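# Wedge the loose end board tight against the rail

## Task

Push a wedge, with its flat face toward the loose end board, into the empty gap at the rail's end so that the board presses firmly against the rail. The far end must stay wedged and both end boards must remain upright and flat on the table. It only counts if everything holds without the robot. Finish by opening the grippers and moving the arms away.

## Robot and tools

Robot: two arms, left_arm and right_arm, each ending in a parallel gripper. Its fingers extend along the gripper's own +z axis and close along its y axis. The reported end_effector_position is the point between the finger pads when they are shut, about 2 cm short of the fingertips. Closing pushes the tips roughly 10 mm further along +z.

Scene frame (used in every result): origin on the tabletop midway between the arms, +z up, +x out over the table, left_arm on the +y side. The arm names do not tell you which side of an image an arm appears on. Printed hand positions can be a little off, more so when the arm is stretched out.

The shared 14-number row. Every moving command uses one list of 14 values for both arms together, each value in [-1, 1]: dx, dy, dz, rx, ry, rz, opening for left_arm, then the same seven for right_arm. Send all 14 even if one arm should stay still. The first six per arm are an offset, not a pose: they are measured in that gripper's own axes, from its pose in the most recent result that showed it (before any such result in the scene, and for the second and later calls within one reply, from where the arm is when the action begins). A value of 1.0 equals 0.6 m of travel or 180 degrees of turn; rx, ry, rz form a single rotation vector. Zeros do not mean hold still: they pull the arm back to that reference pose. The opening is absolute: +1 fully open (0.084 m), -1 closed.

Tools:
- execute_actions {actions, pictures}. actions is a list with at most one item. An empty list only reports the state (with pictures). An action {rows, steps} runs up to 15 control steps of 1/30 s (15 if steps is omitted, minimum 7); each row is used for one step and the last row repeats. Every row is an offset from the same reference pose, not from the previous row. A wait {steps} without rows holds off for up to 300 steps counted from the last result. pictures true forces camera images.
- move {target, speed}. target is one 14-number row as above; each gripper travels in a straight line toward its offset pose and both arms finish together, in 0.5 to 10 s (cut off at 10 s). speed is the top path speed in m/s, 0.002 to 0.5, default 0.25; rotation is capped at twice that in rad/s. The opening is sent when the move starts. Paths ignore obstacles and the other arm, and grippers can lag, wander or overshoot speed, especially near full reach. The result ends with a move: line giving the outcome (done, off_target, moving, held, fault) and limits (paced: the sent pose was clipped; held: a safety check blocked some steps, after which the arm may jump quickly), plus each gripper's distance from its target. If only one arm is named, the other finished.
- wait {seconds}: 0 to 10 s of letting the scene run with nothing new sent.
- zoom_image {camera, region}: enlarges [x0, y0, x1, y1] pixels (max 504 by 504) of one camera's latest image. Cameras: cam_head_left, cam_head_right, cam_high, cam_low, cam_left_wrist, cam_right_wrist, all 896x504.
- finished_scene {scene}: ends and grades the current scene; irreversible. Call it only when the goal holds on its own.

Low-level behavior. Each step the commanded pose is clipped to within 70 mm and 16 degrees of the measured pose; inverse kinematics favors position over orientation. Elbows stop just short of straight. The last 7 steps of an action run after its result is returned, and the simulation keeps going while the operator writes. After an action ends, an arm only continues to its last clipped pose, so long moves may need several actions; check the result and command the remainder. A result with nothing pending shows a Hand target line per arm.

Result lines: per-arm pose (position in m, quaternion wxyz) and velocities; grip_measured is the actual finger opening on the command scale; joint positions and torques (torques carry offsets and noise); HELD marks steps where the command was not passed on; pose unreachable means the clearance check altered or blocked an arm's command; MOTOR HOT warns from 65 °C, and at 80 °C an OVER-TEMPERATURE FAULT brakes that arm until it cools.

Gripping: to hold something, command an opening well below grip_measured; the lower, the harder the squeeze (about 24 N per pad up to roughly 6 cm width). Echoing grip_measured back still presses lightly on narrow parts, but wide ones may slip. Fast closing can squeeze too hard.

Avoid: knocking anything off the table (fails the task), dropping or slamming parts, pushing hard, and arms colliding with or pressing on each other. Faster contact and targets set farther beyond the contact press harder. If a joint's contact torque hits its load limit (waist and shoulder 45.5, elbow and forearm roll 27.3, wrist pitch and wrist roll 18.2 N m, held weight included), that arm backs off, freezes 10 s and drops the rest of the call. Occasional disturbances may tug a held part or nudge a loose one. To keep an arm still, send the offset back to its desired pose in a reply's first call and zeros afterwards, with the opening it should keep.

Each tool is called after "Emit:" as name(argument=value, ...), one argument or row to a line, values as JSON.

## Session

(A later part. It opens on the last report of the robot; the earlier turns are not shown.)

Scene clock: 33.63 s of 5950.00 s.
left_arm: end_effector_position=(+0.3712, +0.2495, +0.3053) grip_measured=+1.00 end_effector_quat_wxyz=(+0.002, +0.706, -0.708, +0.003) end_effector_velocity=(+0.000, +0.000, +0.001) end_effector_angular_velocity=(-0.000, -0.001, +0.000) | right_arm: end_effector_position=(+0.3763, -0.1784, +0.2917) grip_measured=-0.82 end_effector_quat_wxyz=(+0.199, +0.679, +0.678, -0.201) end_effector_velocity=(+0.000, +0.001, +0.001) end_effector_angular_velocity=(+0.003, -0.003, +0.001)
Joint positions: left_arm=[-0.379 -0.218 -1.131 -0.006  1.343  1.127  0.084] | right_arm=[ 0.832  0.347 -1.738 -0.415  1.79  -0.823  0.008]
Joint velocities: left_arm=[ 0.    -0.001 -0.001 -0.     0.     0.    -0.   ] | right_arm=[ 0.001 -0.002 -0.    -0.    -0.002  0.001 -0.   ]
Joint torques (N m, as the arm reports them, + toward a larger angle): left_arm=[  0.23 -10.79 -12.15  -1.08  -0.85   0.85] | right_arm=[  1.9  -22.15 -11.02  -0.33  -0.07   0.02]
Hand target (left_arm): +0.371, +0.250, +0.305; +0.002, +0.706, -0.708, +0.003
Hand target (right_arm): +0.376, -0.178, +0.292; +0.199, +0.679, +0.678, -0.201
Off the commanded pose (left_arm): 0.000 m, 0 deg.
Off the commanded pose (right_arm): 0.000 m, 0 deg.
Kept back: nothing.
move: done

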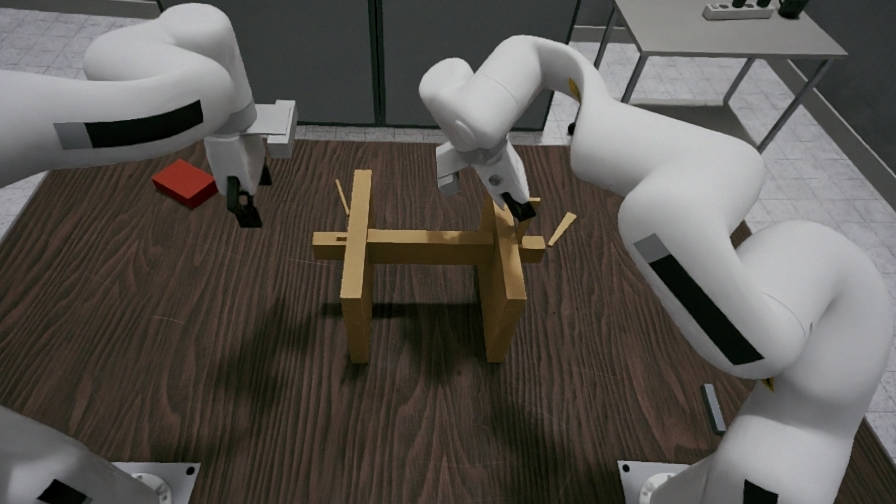

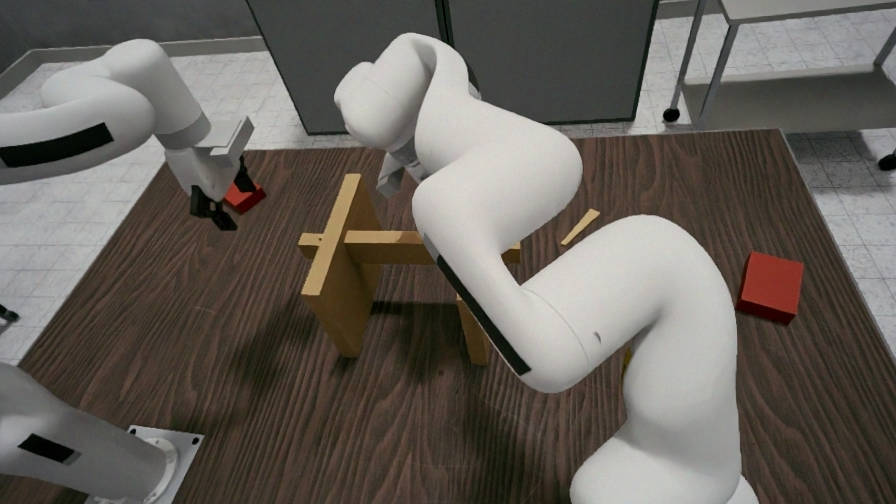

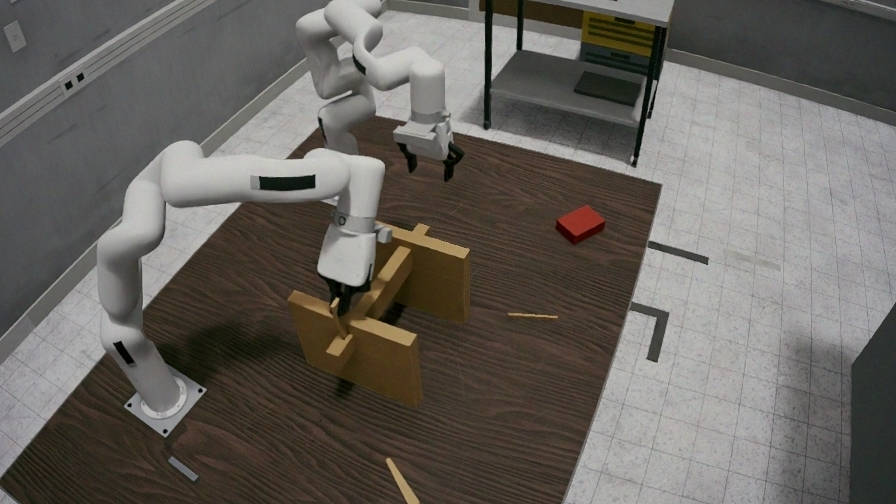

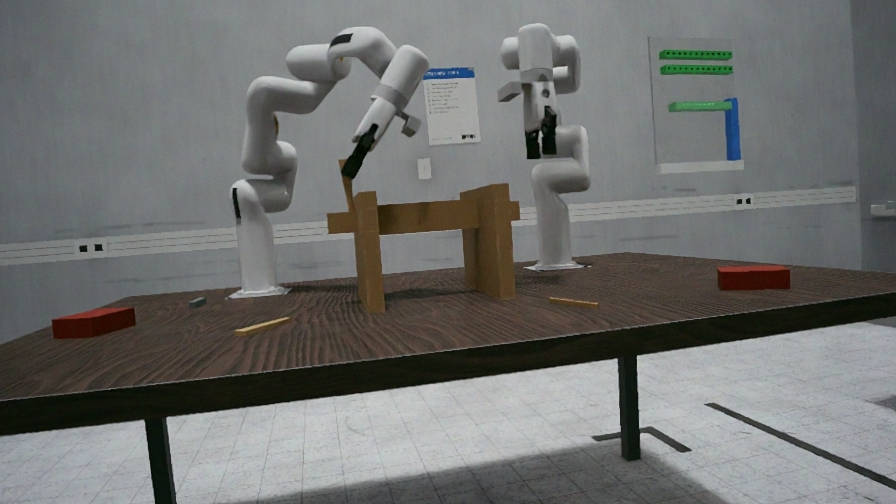

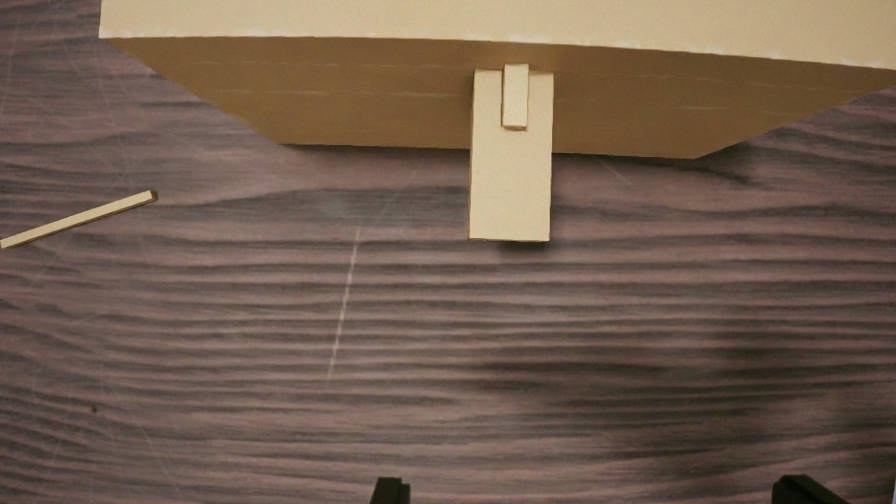

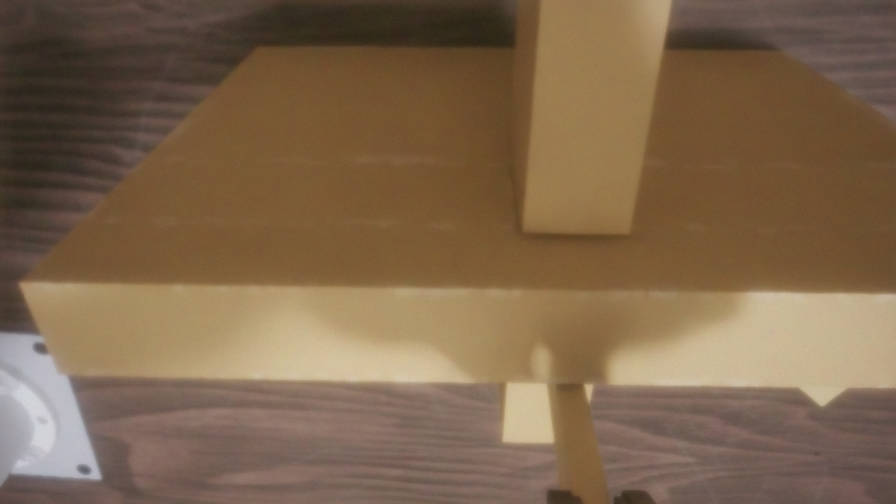

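Emit:
move(
  target=[0,0,0,0,0,0,1, 0.022,0,0.0277,0,0,0,-1],
  speed=0.02,
)

Emit:
zoom_image(
  camera="cam_low",
  region=[300,120,420,260],
)

Scene clock: 35.20 s of 5950.00 s.
left_arm: end_effector_position=(+0.3712, +0.2495, +0.3053) grip_measured=+1.00 end_effector_quat_wxyz=(+0.002, +0.706, -0.708, +0.003) end_effector_velocity=(+0.000, -0.000, -0.000) end_effector_angular_velocity=(-0.000, -0.001, -0.001) | right_arm: end_effector_position=(+0.3764, -0.1764, +0.2706) grip_measured=-0.82 end_effector_quat_wxyz=(+0.199, +0.679, +0.678, -0.201) end_effector_velocity=(+0.000, +0.001, +0.001) end_effector_angular_velocity=(+0.003, -0.004, +0.001)
Joint positions: left_arm=[-0.379 -0.218 -1.131 -0.006  1.343  1.127  0.084] | right_arm=[ 0.832  0.352 -1.687 -0.411  1.738 -0.8    0.008]
Joint velocities: left_arm=[-0.    -0.     0.001 -0.    -0.001  0.    -0.   ] | right_arm=[ 0.001 -0.002 -0.001 -0.001 -0.002  0.001  0.   ]
Joint torques (N m, as the arm reports them, + toward a larger angle): left_arm=[ -0.17 -10.51 -12.28  -0.57  -0.71   0.71] | right_arm=[  2.17 -22.56 -11.15  -0.17   0.05  -0.11]
Hand target (left_arm): +0.371, +0.250, +0.305; +0.002, +0.706, -0.708, +0.003
Hand target (right_arm): +0.376, -0.176, +0.271; +0.199, +0.679, +0.678, -0.201
Off the commanded pose (left_arm): 0.000 m, 0 deg.
Off the commanded pose (right_arm): 0.000 m, 0 deg.
Kept back: nothing.
move: done

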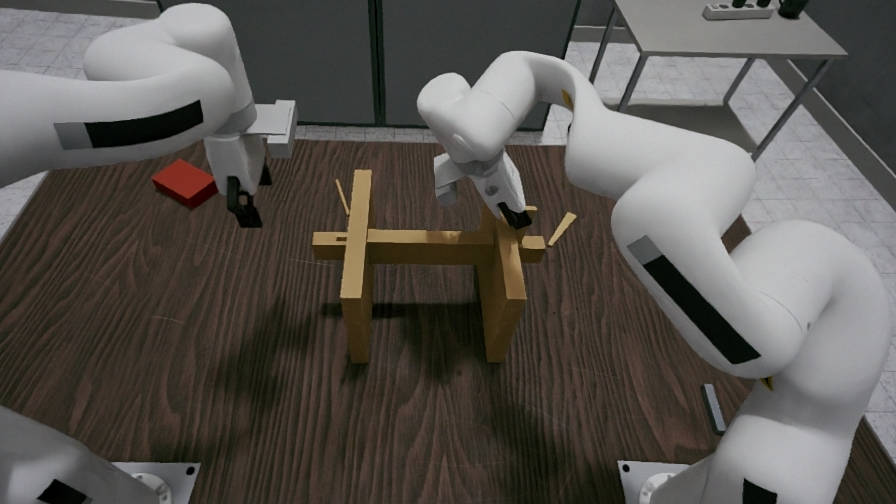

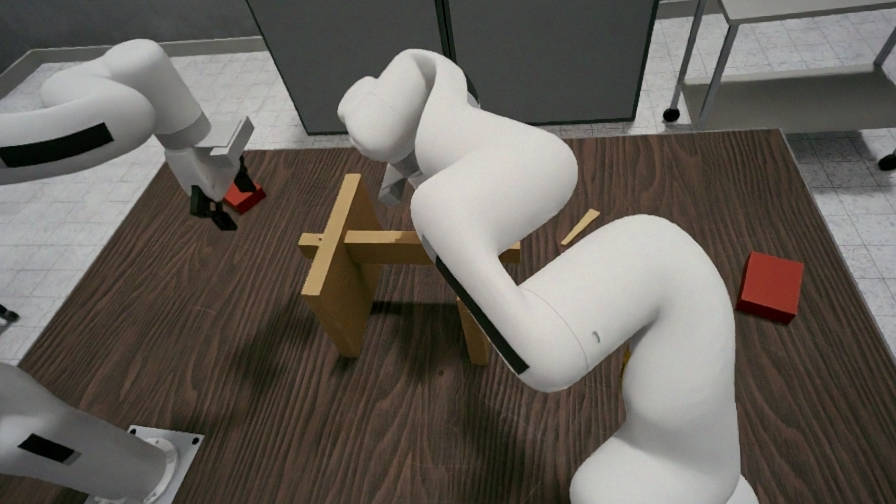

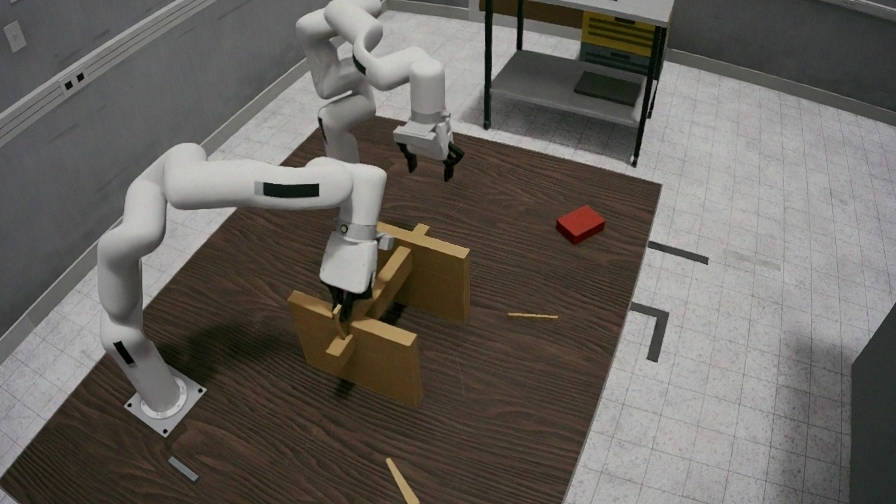

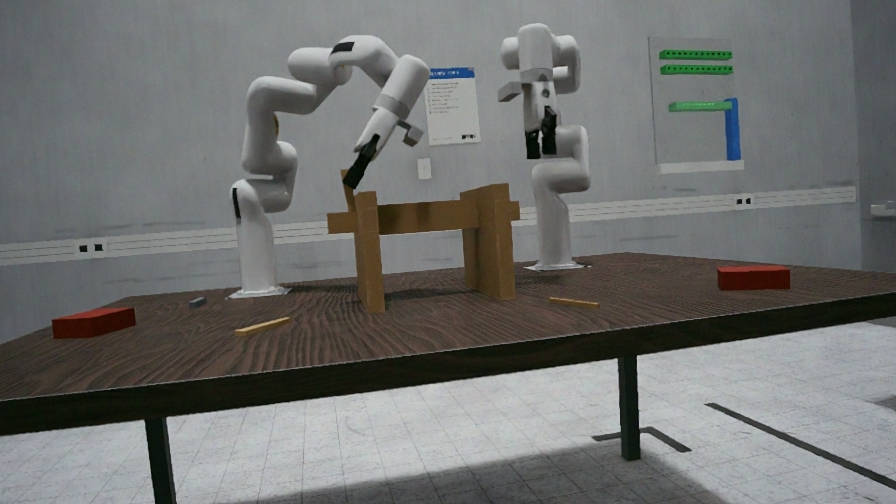

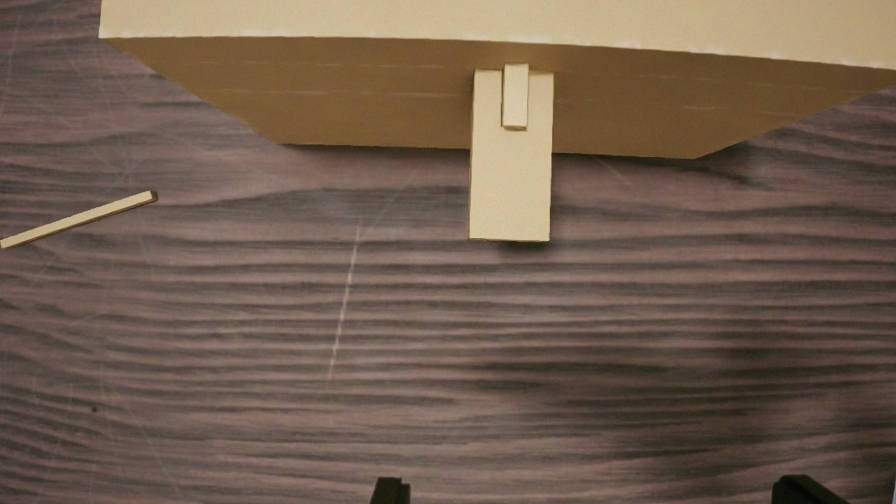

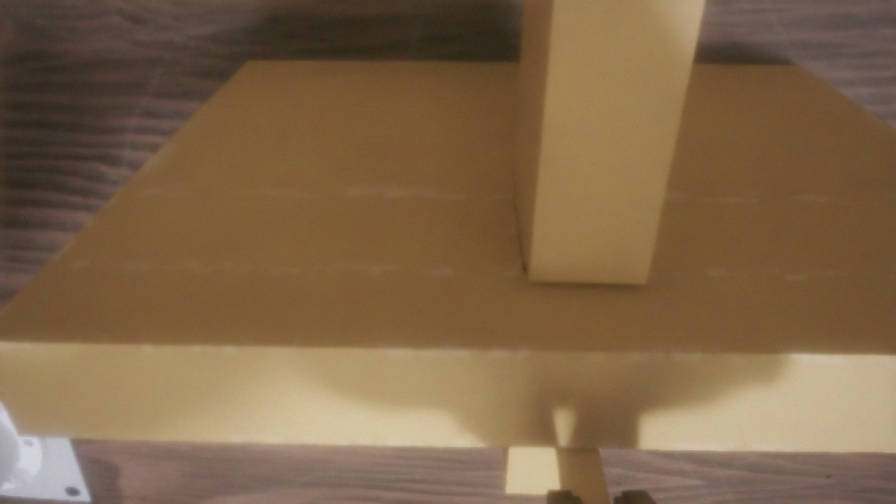

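Region (300, 120, 420, 260) of cam_low's 896x504 image, scaled by 3.600, with more detail than that image has; it fills the left 432 columns of this view, and the rest is white.

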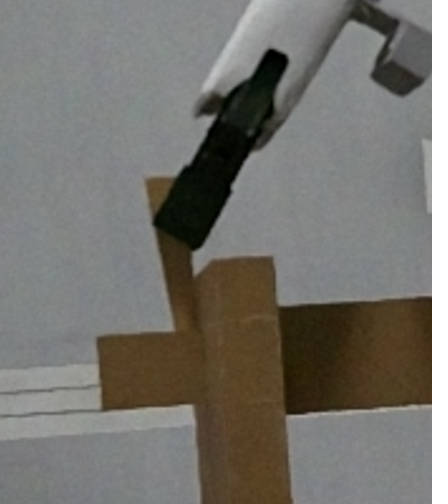

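Emit:
execute_actions(
  actions=[
    {"rows":[[0,0,0,0,0,0,1,0,0,0,0,0,0,-0.7],[0,0,0,0,0,0,1,0,0,0,0,0,0,-0.6],[0,0,0,0,0,0,1,0,0,0,0,0,0,-0.4]],"steps":10},
  ],
)

Emit:
move(
  target=[0,0,0,0,0,0,1, -0.03,0,-0.11,0,0,0,-0.4],
  speed=0.12,
)

Emit:
zoom_image(
  camera="cam_low",
  region=[300,120,420,260],
)

Scene clock: 35.83 s of 5950.00 s.
left_arm: end_effector_position=(+0.3712, +0.2495, +0.3053) grip_measured=+1.00 end_effector_quat_wxyz=(+0.002, +0.706, -0.708, +0.003) end_effector_velocity=(+0.001, -0.000, +0.000) end_effector_angular_velocity=(-0.001, -0.001, +0.001) | right_arm: end_effector_position=(+0.3764, -0.1764, +0.2706) grip_measured=-0.58 end_effector_quat_wxyz=(+0.199, +0.679, +0.678, -0.201) end_effector_velocity=(+0.000, +0.001, +0.001) end_effector_angular_velocity=(+0.002, -0.002, +0.001)
Joint positions: left_arm=[-0.379 -0.218 -1.131 -0.006  1.343  1.127  0.084] | right_arm=[ 0.832  0.352 -1.687 -0.411  1.738 -0.8    0.019]
Joint velocities: left_arm=[ 0.001  0.002 -0.001  0.    -0.002 -0.     0.   ] | right_arm=[ 0.001 -0.001 -0.002  0.     0.    -0.     0.219]
Joint torques (N m, as the arm reports them, + toward a larger angle): left_arm=[ -0.3  -10.69 -12.05  -0.97  -0.84   0.79] | right_arm=[  1.76 -22.17 -10.94  -0.15   0.01  -0.12]
Steps of this call (steps 1 to 16: nothing new was sent; steps 17 to 19: the first 3 steps of this action). Readings (end_effector_position):
17: left_arm (+0.3712, +0.2495, +0.3053) | right_arm (+0.3763, -0.1764, +0.2705)
18: left_arm (+0.3712, +0.2495, +0.3053) | right_arm (+0.3763, -0.1764, +0.2706)
19: the state above

Scene clock: 37.07 s of 5950.00 s.
left_arm: end_effector_position=(+0.3712, +0.2495, +0.3053) grip_measured=+1.00 end_effector_quat_wxyz=(+0.002, +0.706, -0.708, +0.003) end_effector_velocity=(+0.000, -0.000, +0.000) end_effector_angular_velocity=(-0.001, -0.002, +0.000) | right_arm: end_effector_position=(+0.3764, -0.1558, +0.3353) grip_measured=-0.42 end_effector_quat_wxyz=(+0.199, +0.679, +0.678, -0.202) end_effector_velocity=(+0.000, +0.001, +0.002) end_effector_angular_velocity=(+0.001, -0.001, -0.001)
Joint positions: left_arm=[-0.379 -0.218 -1.131 -0.006  1.343  1.127  0.084] | right_arm=[ 0.869  0.444 -2.    -0.422  1.957 -0.859  0.026]
Joint velocities: left_arm=[ 0.    -0.    -0.     0.    -0.002 -0.     0.   ] | right_arm=[ 0.     0.005 -0.014 -0.001  0.007 -0.002  0.   ]
Joint torques (N m, as the arm reports them, + toward a larger angle): left_arm=[  0.24 -10.23 -11.87  -0.78  -0.75   0.91] | right_arm=[  1.94 -23.29 -10.73  -0.2   -0.16   0.07]
Hand target (left_arm): +0.371, +0.250, +0.305; +0.002, +0.706, -0.708, +0.003
Hand target (right_arm): +0.376, -0.156, +0.336; +0.199, +0.679, +0.678, -0.201
Off your previous action's commanded pose (left_arm): 0.000 m, 0 deg at its last step (step 7 of this call).
Off your previous action's commanded pose (right_arm): 0.000 m, 0 deg at its last step (step 7 of this call).
Off the commanded pose (left_arm): 0.000 m, 0 deg.
Off the commanded pose (right_arm): 0.001 m, 0 deg.
Kept back: nothing.
move: done

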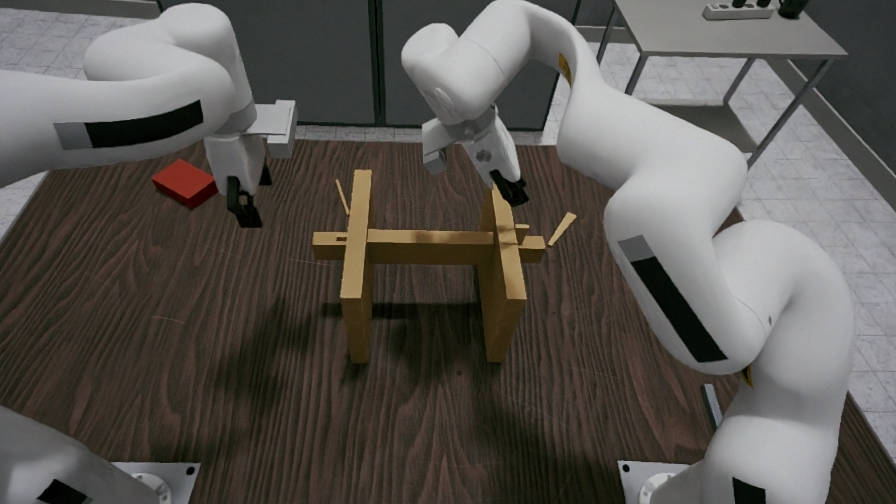

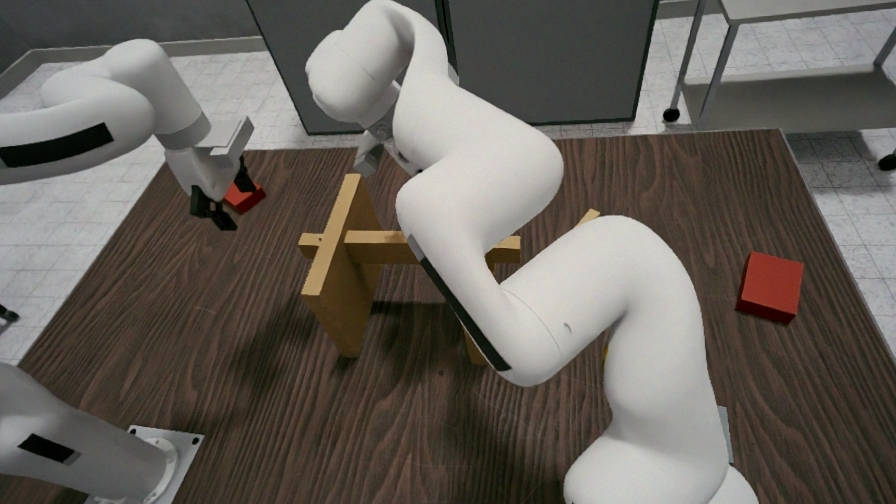

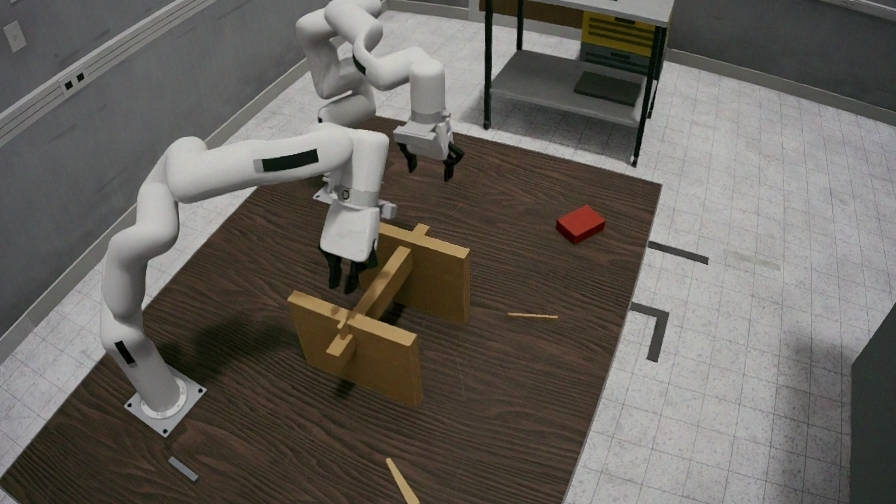

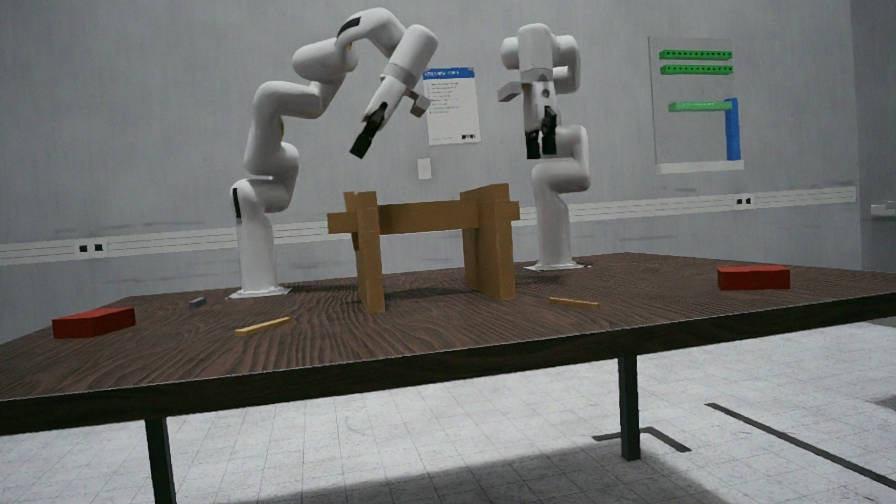

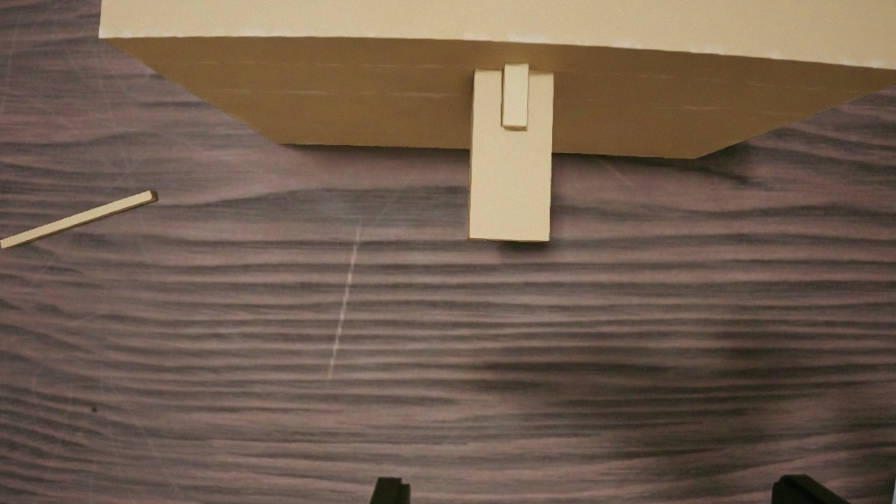

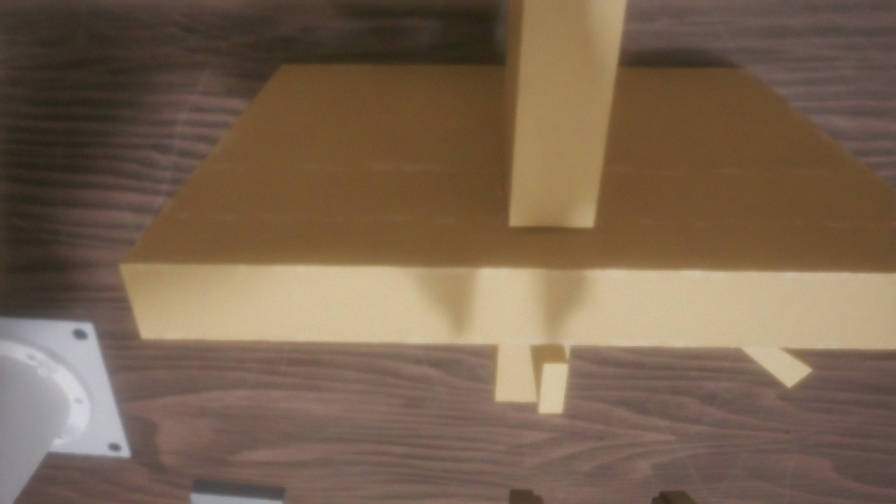

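Region (300, 120, 420, 260) of cam_low's 896x504 image, scaled by 3.600, with more detail than that image has; it fills the left 432 columns of this view, and the rest is white.

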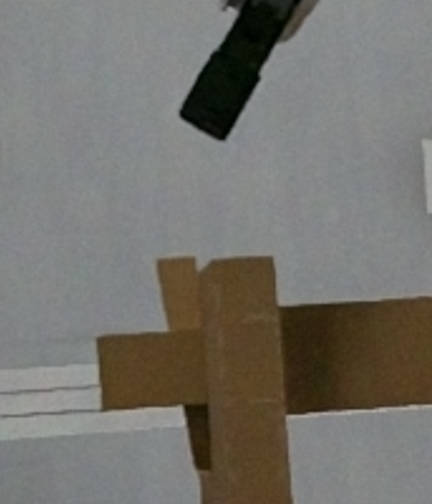

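Emit:
move(
  target=[0,0,0,0,0,0,1, -0.0063,0,0.1036,0,0.183,0,-1],
  speed=0.2,
)

Emit:
zoom_image(
  camera="cam_low",
  region=[300,120,420,260],
)

Emit:
zoom_image(
  camera="cam_high",
  region=[300,280,380,360],
)

Scene clock: 39.43 s of 5950.00 s.
left_arm: end_effector_position=(+0.3712, +0.2495, +0.3053) grip_measured=+1.00 end_effector_quat_wxyz=(+0.002, +0.706, -0.708, +0.003) end_effector_velocity=(-0.000, -0.000, +0.000) end_effector_angular_velocity=(-0.001, -0.001, -0.001) | right_arm: end_effector_position=(+0.3761, -0.1925, +0.2851) grip_measured=-1.00 end_effector_quat_wxyz=(-0.000, +0.708, +0.707, -0.000) end_effector_velocity=(-0.000, +0.000, -0.000) end_effector_angular_velocity=(+0.004, -0.001, +0.001)
Joint positions: left_arm=[-0.379 -0.218 -1.131 -0.006  1.343  1.127  0.084] | right_arm=[ 0.588 -0.005 -1.3    0.     1.306 -1.059  0.   ]
Joint velocities: left_arm=[-0.    -0.001  0.     0.    -0.001  0.001  0.   ] | right_arm=[-0.001 -0.003  0.004  0.003 -0.004 -0.003  0.   ]
Joint torques (N m, as the arm reports them, + toward a larger angle): left_arm=[  0.1  -10.7  -12.23  -0.65  -0.82   0.9 ] | right_arm=[  1.99 -17.14 -11.58   1.09  -0.76  -0.03]
Hand target (left_arm): +0.371, +0.250, +0.305; +0.002, +0.706, -0.708, +0.003
Hand target (right_arm): +0.376, -0.193, +0.285; -0.000, +0.708, +0.706, -0.000
Off the commanded pose (left_arm): 0.000 m, 0 deg.
Off the commanded pose (right_arm): 0.000 m, 0 deg.
Kept back: nothing.
move: done

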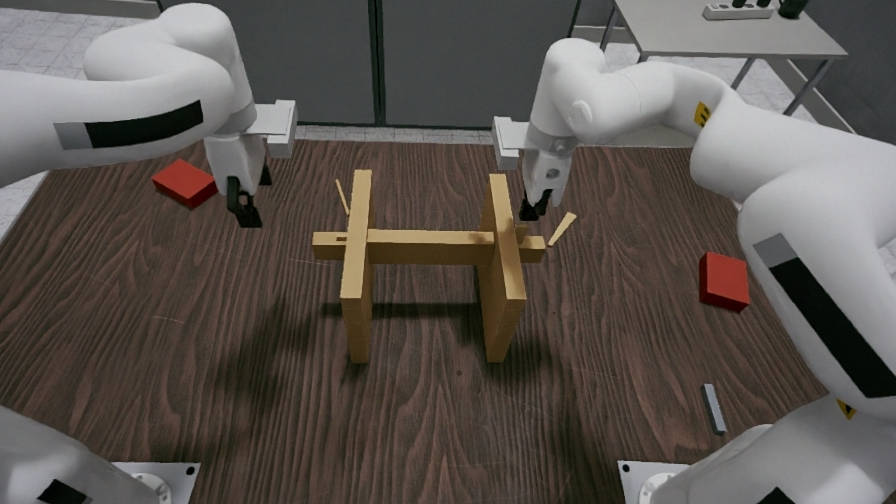

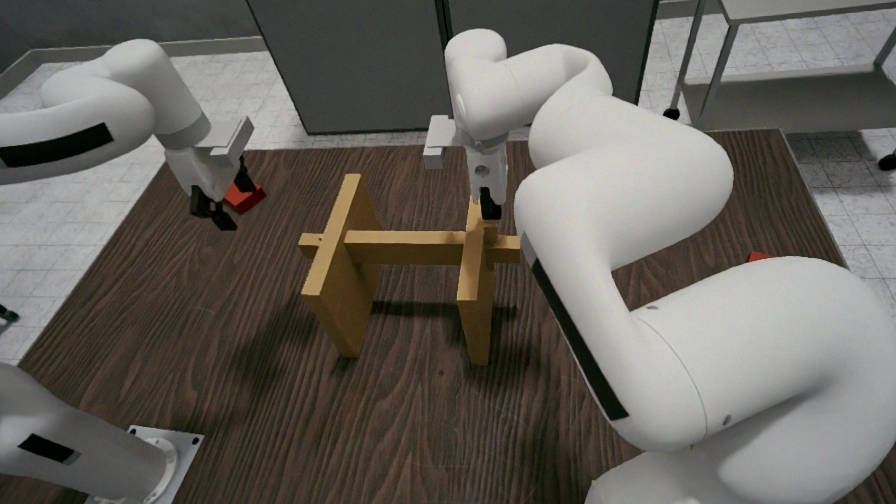

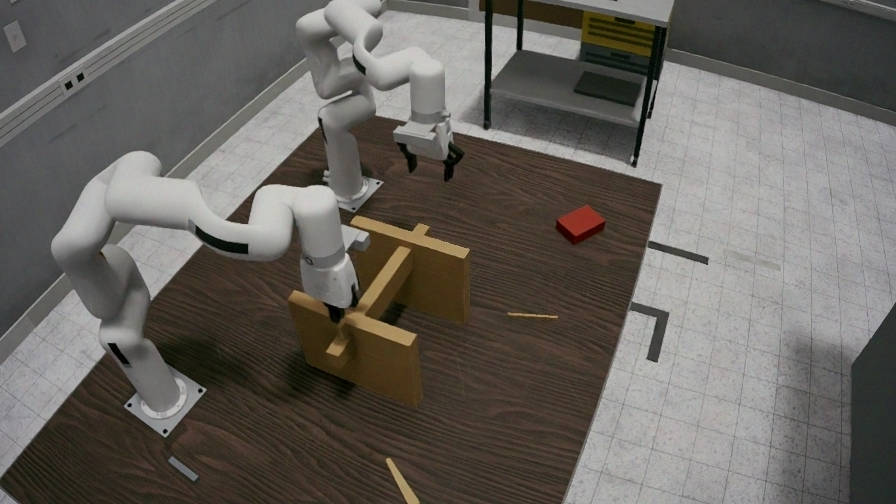

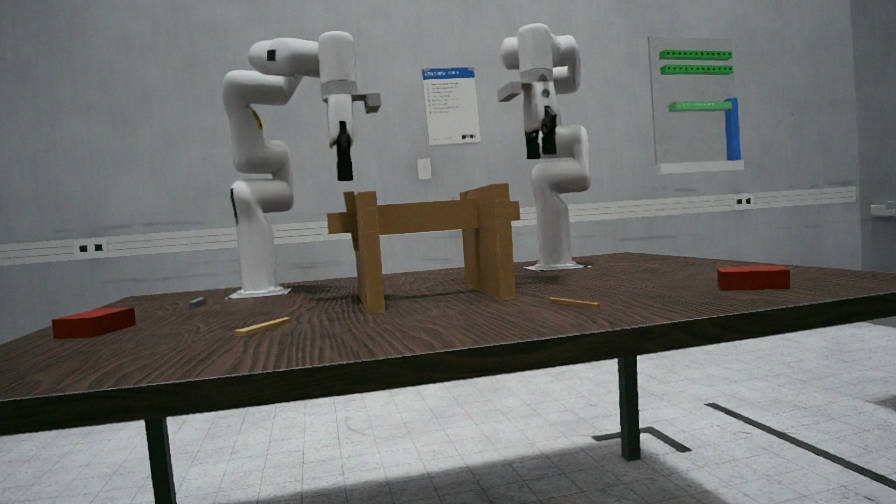

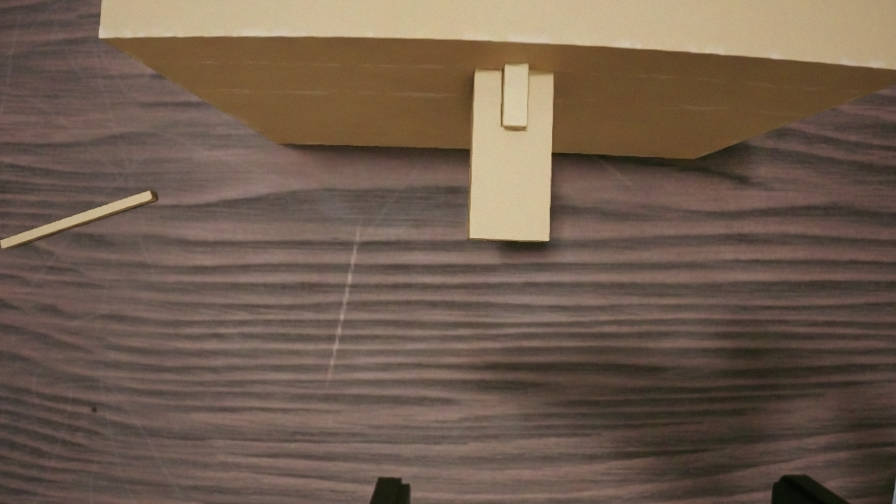

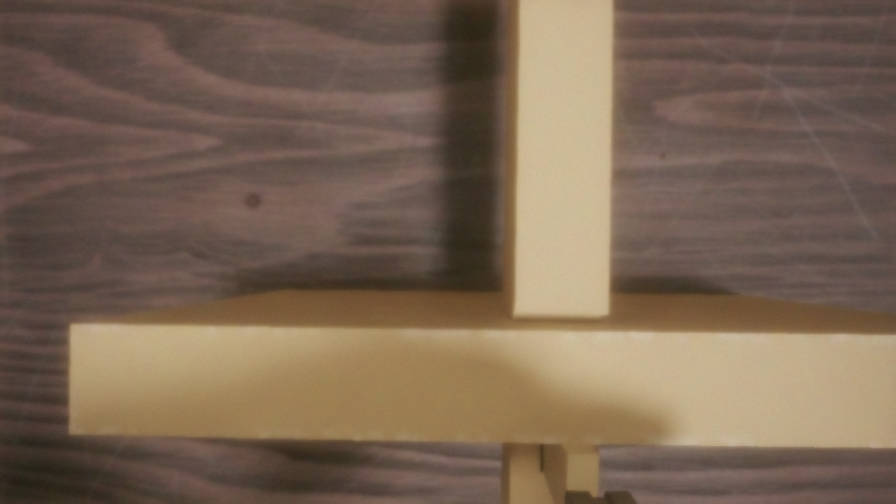

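Region (300, 120, 420, 260) of cam_low's 896x504 image, scaled by 3.600, with more detail than that image has; it fills the left 432 columns of this view, and the rest is white.

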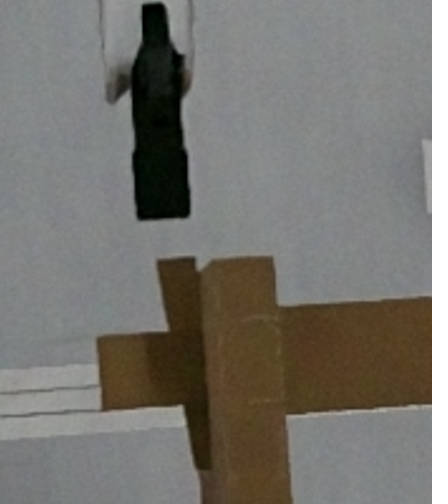

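Region (300, 280, 380, 360) of cam_high's 896x504 image, scaled by 6.300, with more detail than that image has.

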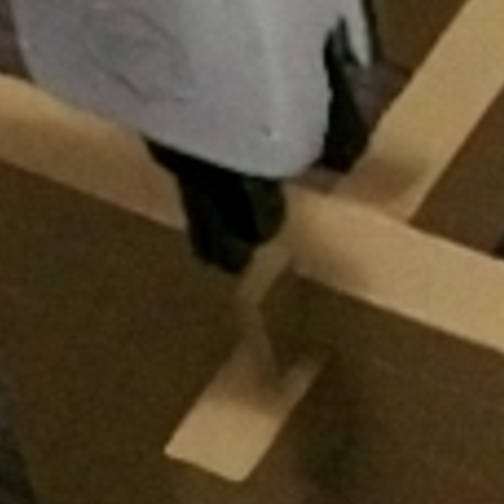

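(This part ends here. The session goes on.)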